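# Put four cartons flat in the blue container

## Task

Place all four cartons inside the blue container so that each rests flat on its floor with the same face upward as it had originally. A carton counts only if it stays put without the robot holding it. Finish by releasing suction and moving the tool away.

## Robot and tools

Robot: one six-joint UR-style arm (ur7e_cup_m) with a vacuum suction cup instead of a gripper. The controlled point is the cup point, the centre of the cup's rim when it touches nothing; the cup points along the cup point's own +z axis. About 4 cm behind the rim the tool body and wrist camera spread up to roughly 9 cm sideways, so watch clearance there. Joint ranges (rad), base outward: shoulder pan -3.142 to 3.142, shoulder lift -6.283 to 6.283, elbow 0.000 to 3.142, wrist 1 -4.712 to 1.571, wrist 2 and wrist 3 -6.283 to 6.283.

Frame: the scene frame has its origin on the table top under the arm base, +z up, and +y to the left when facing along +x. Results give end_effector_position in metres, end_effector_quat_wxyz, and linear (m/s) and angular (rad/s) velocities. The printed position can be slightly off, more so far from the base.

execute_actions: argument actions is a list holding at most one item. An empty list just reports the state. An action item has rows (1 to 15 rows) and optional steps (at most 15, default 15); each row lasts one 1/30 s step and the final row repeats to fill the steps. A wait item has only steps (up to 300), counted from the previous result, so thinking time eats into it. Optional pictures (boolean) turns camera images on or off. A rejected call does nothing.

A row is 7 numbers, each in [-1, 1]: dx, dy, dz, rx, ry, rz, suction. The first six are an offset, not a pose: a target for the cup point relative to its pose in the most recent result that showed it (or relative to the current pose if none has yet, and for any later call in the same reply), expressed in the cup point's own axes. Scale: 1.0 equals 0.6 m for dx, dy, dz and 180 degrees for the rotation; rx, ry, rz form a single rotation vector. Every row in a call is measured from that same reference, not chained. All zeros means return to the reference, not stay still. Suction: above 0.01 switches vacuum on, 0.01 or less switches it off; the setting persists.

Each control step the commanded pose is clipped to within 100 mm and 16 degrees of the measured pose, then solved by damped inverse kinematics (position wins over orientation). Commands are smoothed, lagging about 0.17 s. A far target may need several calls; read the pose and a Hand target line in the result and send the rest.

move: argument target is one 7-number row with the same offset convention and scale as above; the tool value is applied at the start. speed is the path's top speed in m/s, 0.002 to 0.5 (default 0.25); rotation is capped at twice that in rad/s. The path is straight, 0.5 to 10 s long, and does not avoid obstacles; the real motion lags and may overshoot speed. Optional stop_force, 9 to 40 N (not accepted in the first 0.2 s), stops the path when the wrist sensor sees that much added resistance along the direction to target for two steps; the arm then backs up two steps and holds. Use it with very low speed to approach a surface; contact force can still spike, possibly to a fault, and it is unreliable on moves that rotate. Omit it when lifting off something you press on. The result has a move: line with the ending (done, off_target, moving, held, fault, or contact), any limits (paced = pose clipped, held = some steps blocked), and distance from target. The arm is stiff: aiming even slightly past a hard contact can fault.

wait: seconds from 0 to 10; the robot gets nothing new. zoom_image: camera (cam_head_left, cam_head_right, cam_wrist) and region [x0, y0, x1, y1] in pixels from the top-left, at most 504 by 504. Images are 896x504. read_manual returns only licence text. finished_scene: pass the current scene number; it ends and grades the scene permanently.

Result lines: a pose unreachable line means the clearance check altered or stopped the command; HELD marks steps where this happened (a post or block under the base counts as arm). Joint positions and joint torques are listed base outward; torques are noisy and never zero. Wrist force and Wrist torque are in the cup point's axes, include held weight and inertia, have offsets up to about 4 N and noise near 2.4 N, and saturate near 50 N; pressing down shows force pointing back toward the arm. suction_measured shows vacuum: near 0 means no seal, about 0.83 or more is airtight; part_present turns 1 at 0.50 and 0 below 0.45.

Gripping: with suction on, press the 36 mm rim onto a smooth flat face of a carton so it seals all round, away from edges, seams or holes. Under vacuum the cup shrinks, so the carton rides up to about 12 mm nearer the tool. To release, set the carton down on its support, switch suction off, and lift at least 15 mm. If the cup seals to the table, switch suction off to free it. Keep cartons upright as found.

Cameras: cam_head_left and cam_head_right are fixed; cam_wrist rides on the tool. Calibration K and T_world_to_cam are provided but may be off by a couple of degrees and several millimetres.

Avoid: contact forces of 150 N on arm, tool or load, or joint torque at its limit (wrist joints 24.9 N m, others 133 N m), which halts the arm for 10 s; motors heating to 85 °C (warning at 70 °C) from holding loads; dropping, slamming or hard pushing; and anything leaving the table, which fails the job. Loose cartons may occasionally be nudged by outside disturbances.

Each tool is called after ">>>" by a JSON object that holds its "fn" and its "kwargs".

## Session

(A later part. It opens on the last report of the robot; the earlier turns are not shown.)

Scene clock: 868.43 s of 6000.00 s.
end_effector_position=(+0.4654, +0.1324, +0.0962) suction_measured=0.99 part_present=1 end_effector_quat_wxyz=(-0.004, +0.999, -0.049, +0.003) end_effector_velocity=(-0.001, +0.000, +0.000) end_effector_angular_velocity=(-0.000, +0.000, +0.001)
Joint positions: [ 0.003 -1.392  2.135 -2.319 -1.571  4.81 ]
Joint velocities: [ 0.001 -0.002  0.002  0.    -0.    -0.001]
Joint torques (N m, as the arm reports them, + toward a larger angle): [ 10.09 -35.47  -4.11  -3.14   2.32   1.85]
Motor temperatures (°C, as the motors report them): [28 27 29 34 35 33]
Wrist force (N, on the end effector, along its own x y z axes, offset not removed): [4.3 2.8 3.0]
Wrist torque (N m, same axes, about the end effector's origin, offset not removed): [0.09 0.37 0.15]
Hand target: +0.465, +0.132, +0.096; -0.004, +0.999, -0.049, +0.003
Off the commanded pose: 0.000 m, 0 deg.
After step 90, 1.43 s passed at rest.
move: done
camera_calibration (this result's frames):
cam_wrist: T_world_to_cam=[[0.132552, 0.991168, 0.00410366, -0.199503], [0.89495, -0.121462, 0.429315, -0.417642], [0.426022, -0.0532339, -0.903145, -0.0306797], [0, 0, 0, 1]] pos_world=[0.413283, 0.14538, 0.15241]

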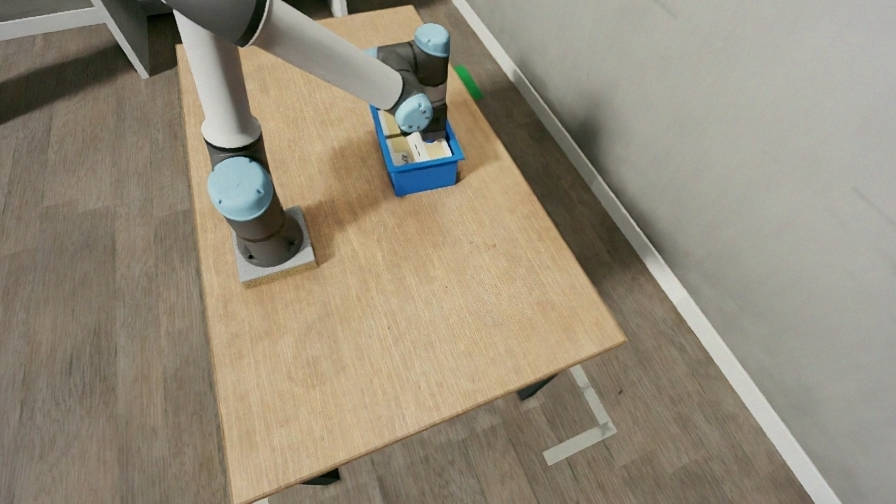

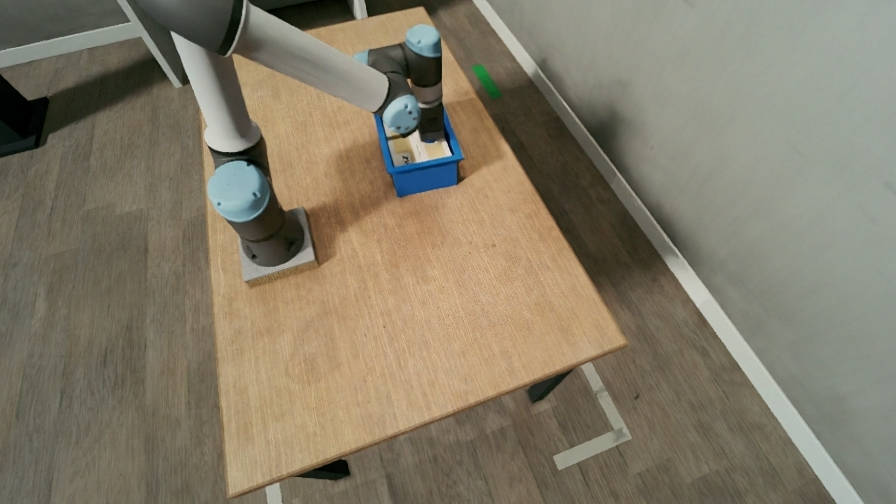

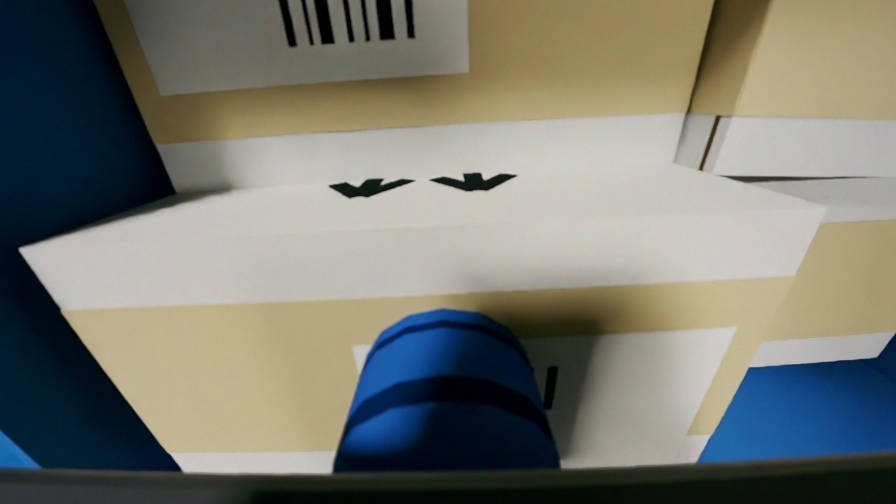

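>>> {"fn": "move", "kwargs": {"target": [0.0008, 0, 0.0333, 0, 0, 0, 1], "speed": 0.01, "stop_force": 9}}

Scene clock: 881.20 s of 6000.00 s.
end_effector_position=(+0.4658, +0.1325, +0.0791) suction_measured=0.99 part_present=1 end_effector_quat_wxyz=(-0.004, +0.999, -0.049, +0.003) end_effector_velocity=(-0.001, -0.001, +0.002) end_effector_angular_velocity=(+0.000, +0.004, -0.002)
Joint positions: [ 0.003 -1.358  2.152 -2.37  -1.571  4.809]
Joint velocities: [-0.001 -0.004 -0.001  0.009  0.     0.001]
Joint torques (N m, as the arm reports them, + toward a larger angle): [ -7.9  -21.79 -19.61   2.72   1.64  -2.33]
Motor temperatures (°C, as the motors report them): [28 27 29 34 35 33]
Wrist force (N, on the end effector, along its own x y z axes, offset not removed): [0.2 -0.5 -27.8]
Wrist torque (N m, same axes, about the end effector's origin, offset not removed): [0.20 0.06 0.10]
Hand target: +0.466, +0.133, +0.080; -0.004, +0.999, -0.049, +0.003
Off the commanded pose: 0.003 m, 0 deg.
After step 90, 7.67 s passed at rest.
move: contact
camera_calibration (this result's frames):
cam_wrist: T_world_to_cam=[[0.132531, 0.99117, 0.00409096, -0.199583], [0.894992, -0.121443, 0.429232, -0.410647], [0.425939, -0.0532253, -0.903185, -0.0461769], [0, 0, 0, 1]] pos_world=[0.413646, 0.145493, 0.135373]

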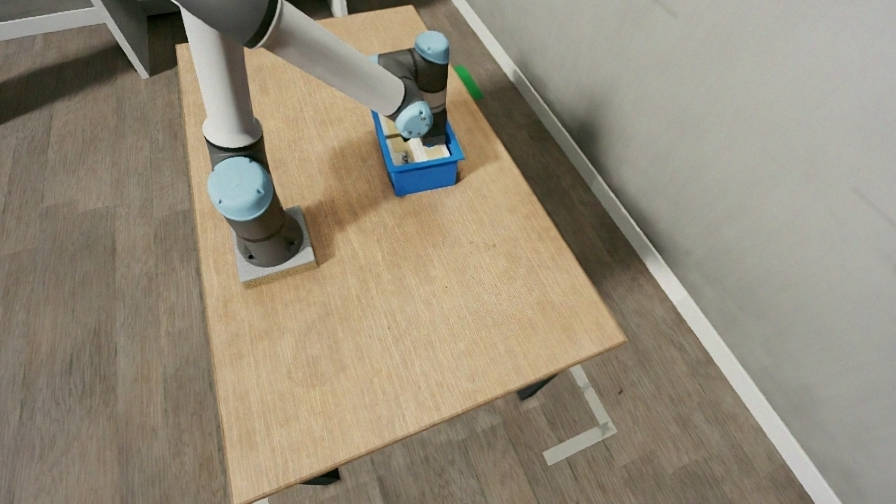

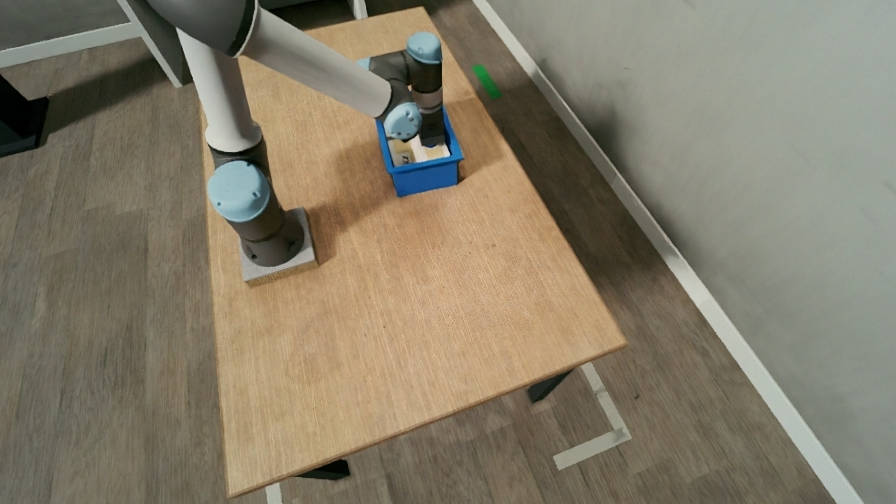

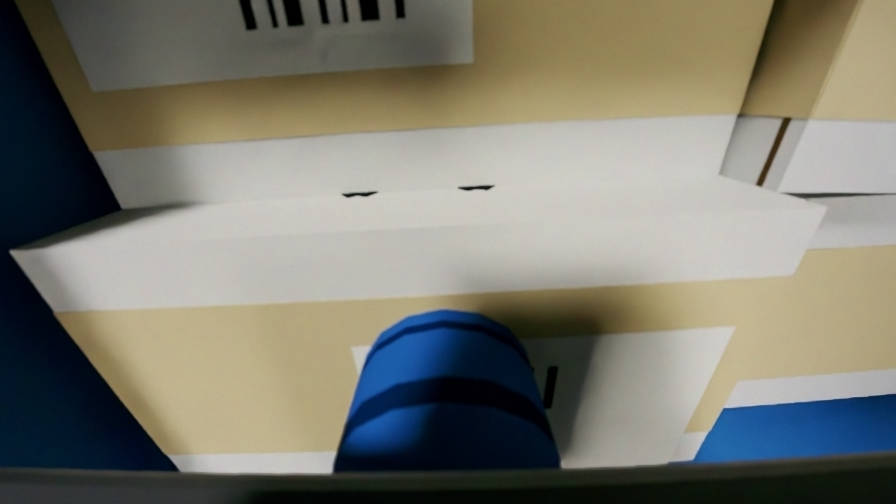

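>>> {"fn": "execute_actions", "kwargs": {"actions": [{"rows": [[0, 0, -0.003, 0, 0, 0, 0]], "steps": 8}], "pictures": false}}

Scene clock: 883.67 s of 6000.00 s.
end_effector_position=(+0.4658, +0.1325, +0.0808) suction_measured=0.00 part_present=0 end_effector_quat_wxyz=(-0.004, +0.999, -0.049, +0.003) end_effector_velocity=(-0.000, -0.001, +0.001) end_effector_angular_velocity=(+0.000, +0.002, -0.003)
Joint positions: [ 0.003 -1.361  2.15  -2.365 -1.571  4.809]
Joint velocities: [-0.003 -0.003 -0.001  0.007 -0.     0.001]
Joint torques (N m, as the arm reports them, + toward a larger angle): [ -6.44 -27.42 -27.33   0.59   1.78  -1.41]
Motor temperatures (°C, as the motors report them): [28 27 29 34 35 33]
Wrist force (N, on the end effector, along its own x y z axes, offset not removed): [-3.6 1.7 -12.3]
Wrist torque (N m, same axes, about the end effector's origin, offset not removed): [0.35 0.39 -0.05]
Hand target: +0.466, +0.133, +0.081; -0.004, +0.999, -0.049, +0.003
Off the commanded pose: 0.000 m, 0 deg.
Steps of this call (steps 1 to 66: nothing new was sent; steps 67 to 74: all 8 steps of this action). Readings (end_effector_position | what the end effector reports):
67: (+0.4659, +0.1325, +0.0796) | suction_measured=0.89 part_present=1
68: (+0.4660, +0.1325, +0.0798) | suction_measured=0.19 part_present=0
70: (+0.4660, +0.1325, +0.0804) | suction_measured=0.00 part_present=0
74: the state above

Released. Now straight up to clear the rim.

>>> {"fn": "move", "kwargs": {"target": [0, 0, -0.3, 0, 0, 0, 0], "speed": 0.1}}

Scene clock: 887.90 s of 6000.00 s.
end_effector_position=(+0.4648, +0.1310, +0.2606) suction_measured=0.00 part_present=0 end_effector_quat_wxyz=(-0.004, +0.999, -0.049, +0.003) end_effector_velocity=(+0.000, -0.000, +0.003) end_effector_angular_velocity=(+0.000, +0.001, -0.001)
Joint positions: [ 0.003 -1.602  1.88  -1.854 -1.571  4.809]
Joint velocities: [-0.001 -0.001 -0.006  0.008 -0.     0.001]
Joint torques (N m, as the arm reports them, + toward a larger angle): [ -8.62 -30.5  -36.93  -0.64   1.79  -2.35]
Motor temperatures (°C, as the motors report them): [28 27 29 34 35 33]
Wrist force (N, on the end effector, along its own x y z axes, offset not removed): [-4.4 3.0 -1.2]
Wrist torque (N m, same axes, about the end effector's origin, offset not removed): [0.52 0.38 -0.25]
Hand target: +0.465, +0.131, +0.261; -0.004, +0.999, -0.049, +0.003
Off the commanded pose: 0.000 m, 0 deg.
move: done
camera_calibration (this result's frames):
cam_wrist: T_world_to_cam=[[0.132535, 0.99117, 0.00418654, -0.198705], [0.894845, -0.121469, 0.429533, -0.487902], [0.426248, -0.0531818, -0.903042, 0.117906], [0, 0, 0, 1]] pos_world=[0.412674, 0.143956, 0.316876]

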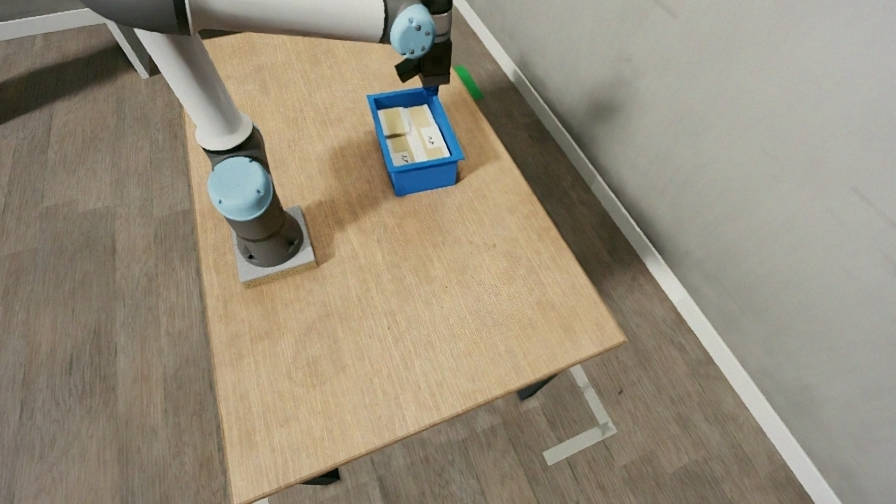

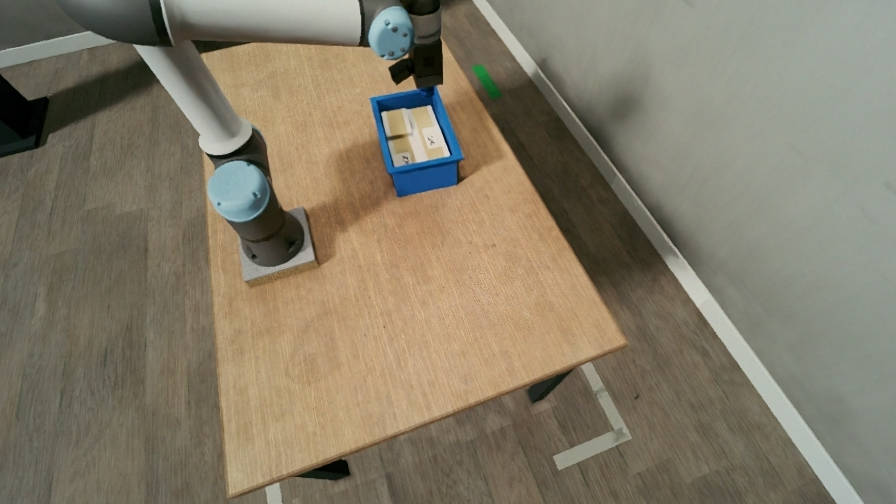

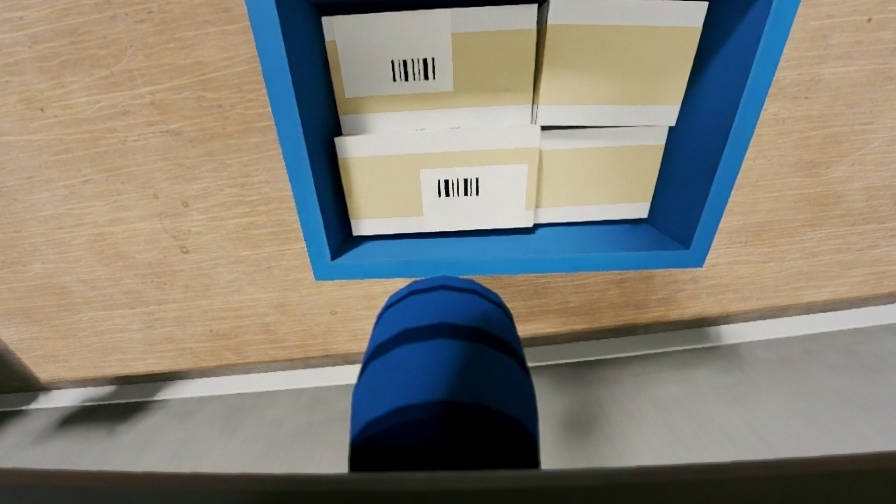

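>>> {"fn": "zoom_image", "kwargs": {"camera": "cam_wrist", "region": [300, 0, 720, 280]}}

Region (300, 0, 720, 280) of cam_wrist's 896x504 image, scaled by 1.200, with more detail than that image has.

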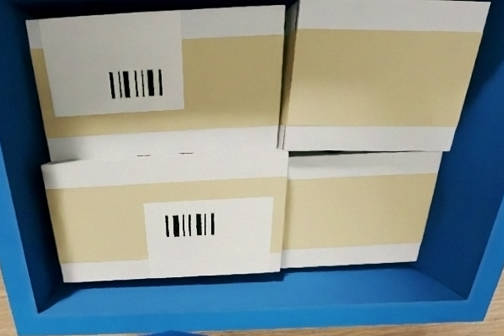

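>>> {"fn": "zoom_image", "kwargs": {"camera": "cam_head_right", "region": [350, 70, 480, 210]}}

Region (350, 70, 480, 210) of cam_head_right's 896x504 image, scaled by 3.600, with more detail than that image has; it fills the left 468 columns of this view, and the rest is white.

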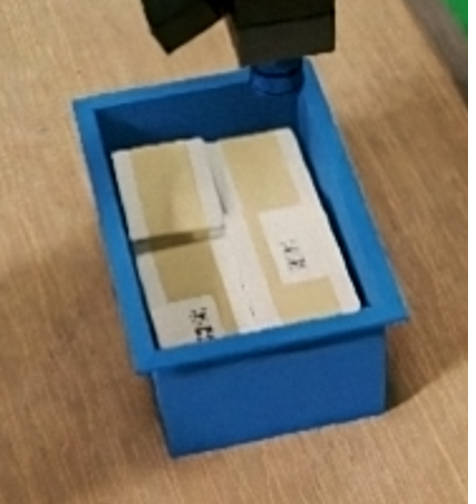

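>>> {"fn": "move", "kwargs": {"target": [-0.25, 0.25, -0.0667, 0, 0, 0, 0], "speed": 0.25}}

Scene clock: 897.97 s of 6000.00 s.
end_effector_position=(+0.3005, -0.0040, +0.2987) suction_measured=0.00 part_present=0 end_effector_quat_wxyz=(-0.003, +0.999, -0.049, +0.003) end_effector_velocity=(-0.002, -0.002, +0.001) end_effector_angular_velocity=(+0.002, -0.001, +0.001)
Joint positions: [-0.461 -2.124  2.137 -1.588 -1.571  4.345]
Joint velocities: [-0.01  -0.006  0.     0.005  0.002 -0.012]
Joint torques (N m, as the arm reports them, + toward a larger angle): [ -7.89  -7.87 -10.94  -0.63   2.68  -2.17]
Motor temperatures (°C, as the motors report them): [28 27 29 34 35 33]
Wrist force (N, on the end effector, along its own x y z axes, offset not removed): [-0.2 0.4 -2.3]
Wrist torque (N m, same axes, about the end effector's origin, offset not removed): [-0.01 -0.07 0.14]
Hand target: +0.300, -0.004, +0.299; -0.003, +0.999, -0.049, +0.003
Off the commanded pose: 0.000 m, 0 deg.
After step 90, 5.50 s passed at rest.
move: done
camera_calibration (this result's frames):
cam_wrist: T_world_to_cam=[[0.132655, 0.99116, 0.00214788, -0.0427561], [0.895243, -0.120747, 0.428905, -0.373489], [0.425373, -0.0549735, -0.903347, 0.215506], [0, 0, 0, 1]] pos_world=[0.248365, 0.00912745, 0.35496]

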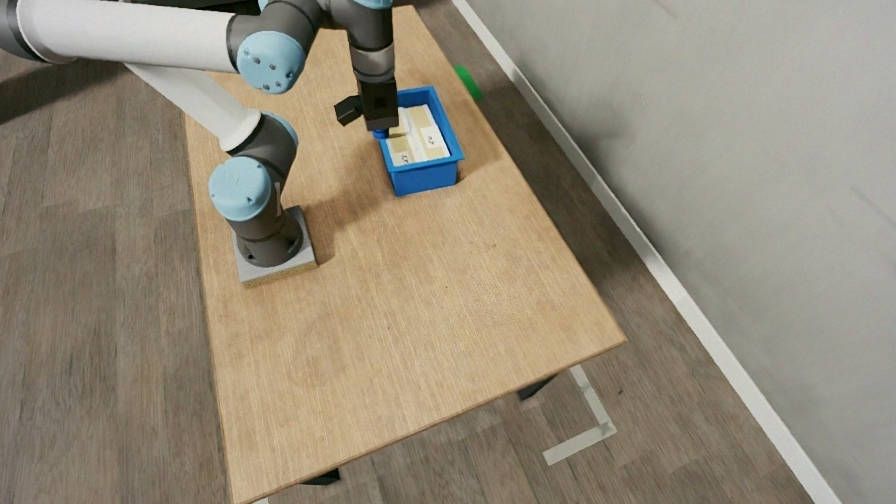

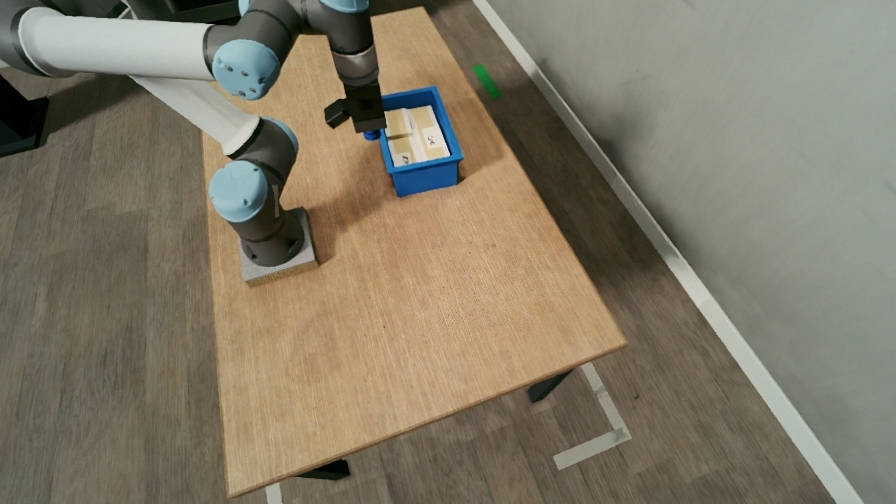

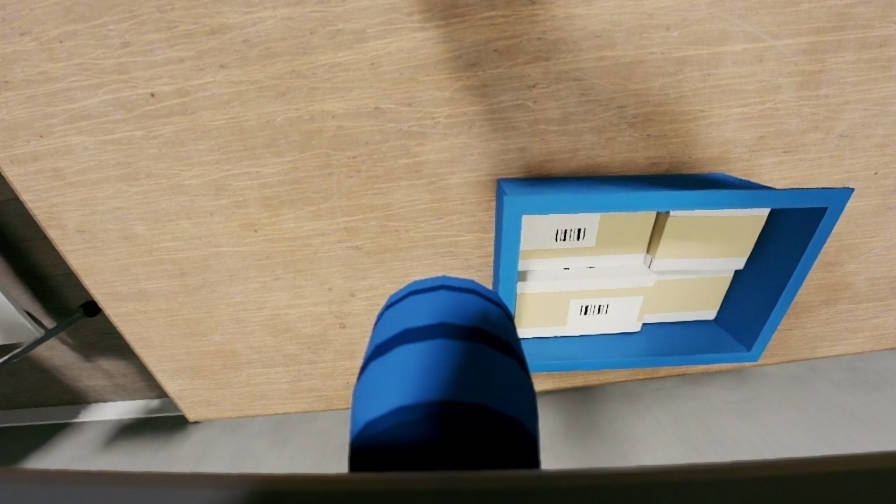

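All four cartons are in the container, flat and right side up, and the tool is clear. Ending the scene.

>>> {"fn": "finished_scene", "kwargs": {"scene": 2}}

The scene is finished: the task was done.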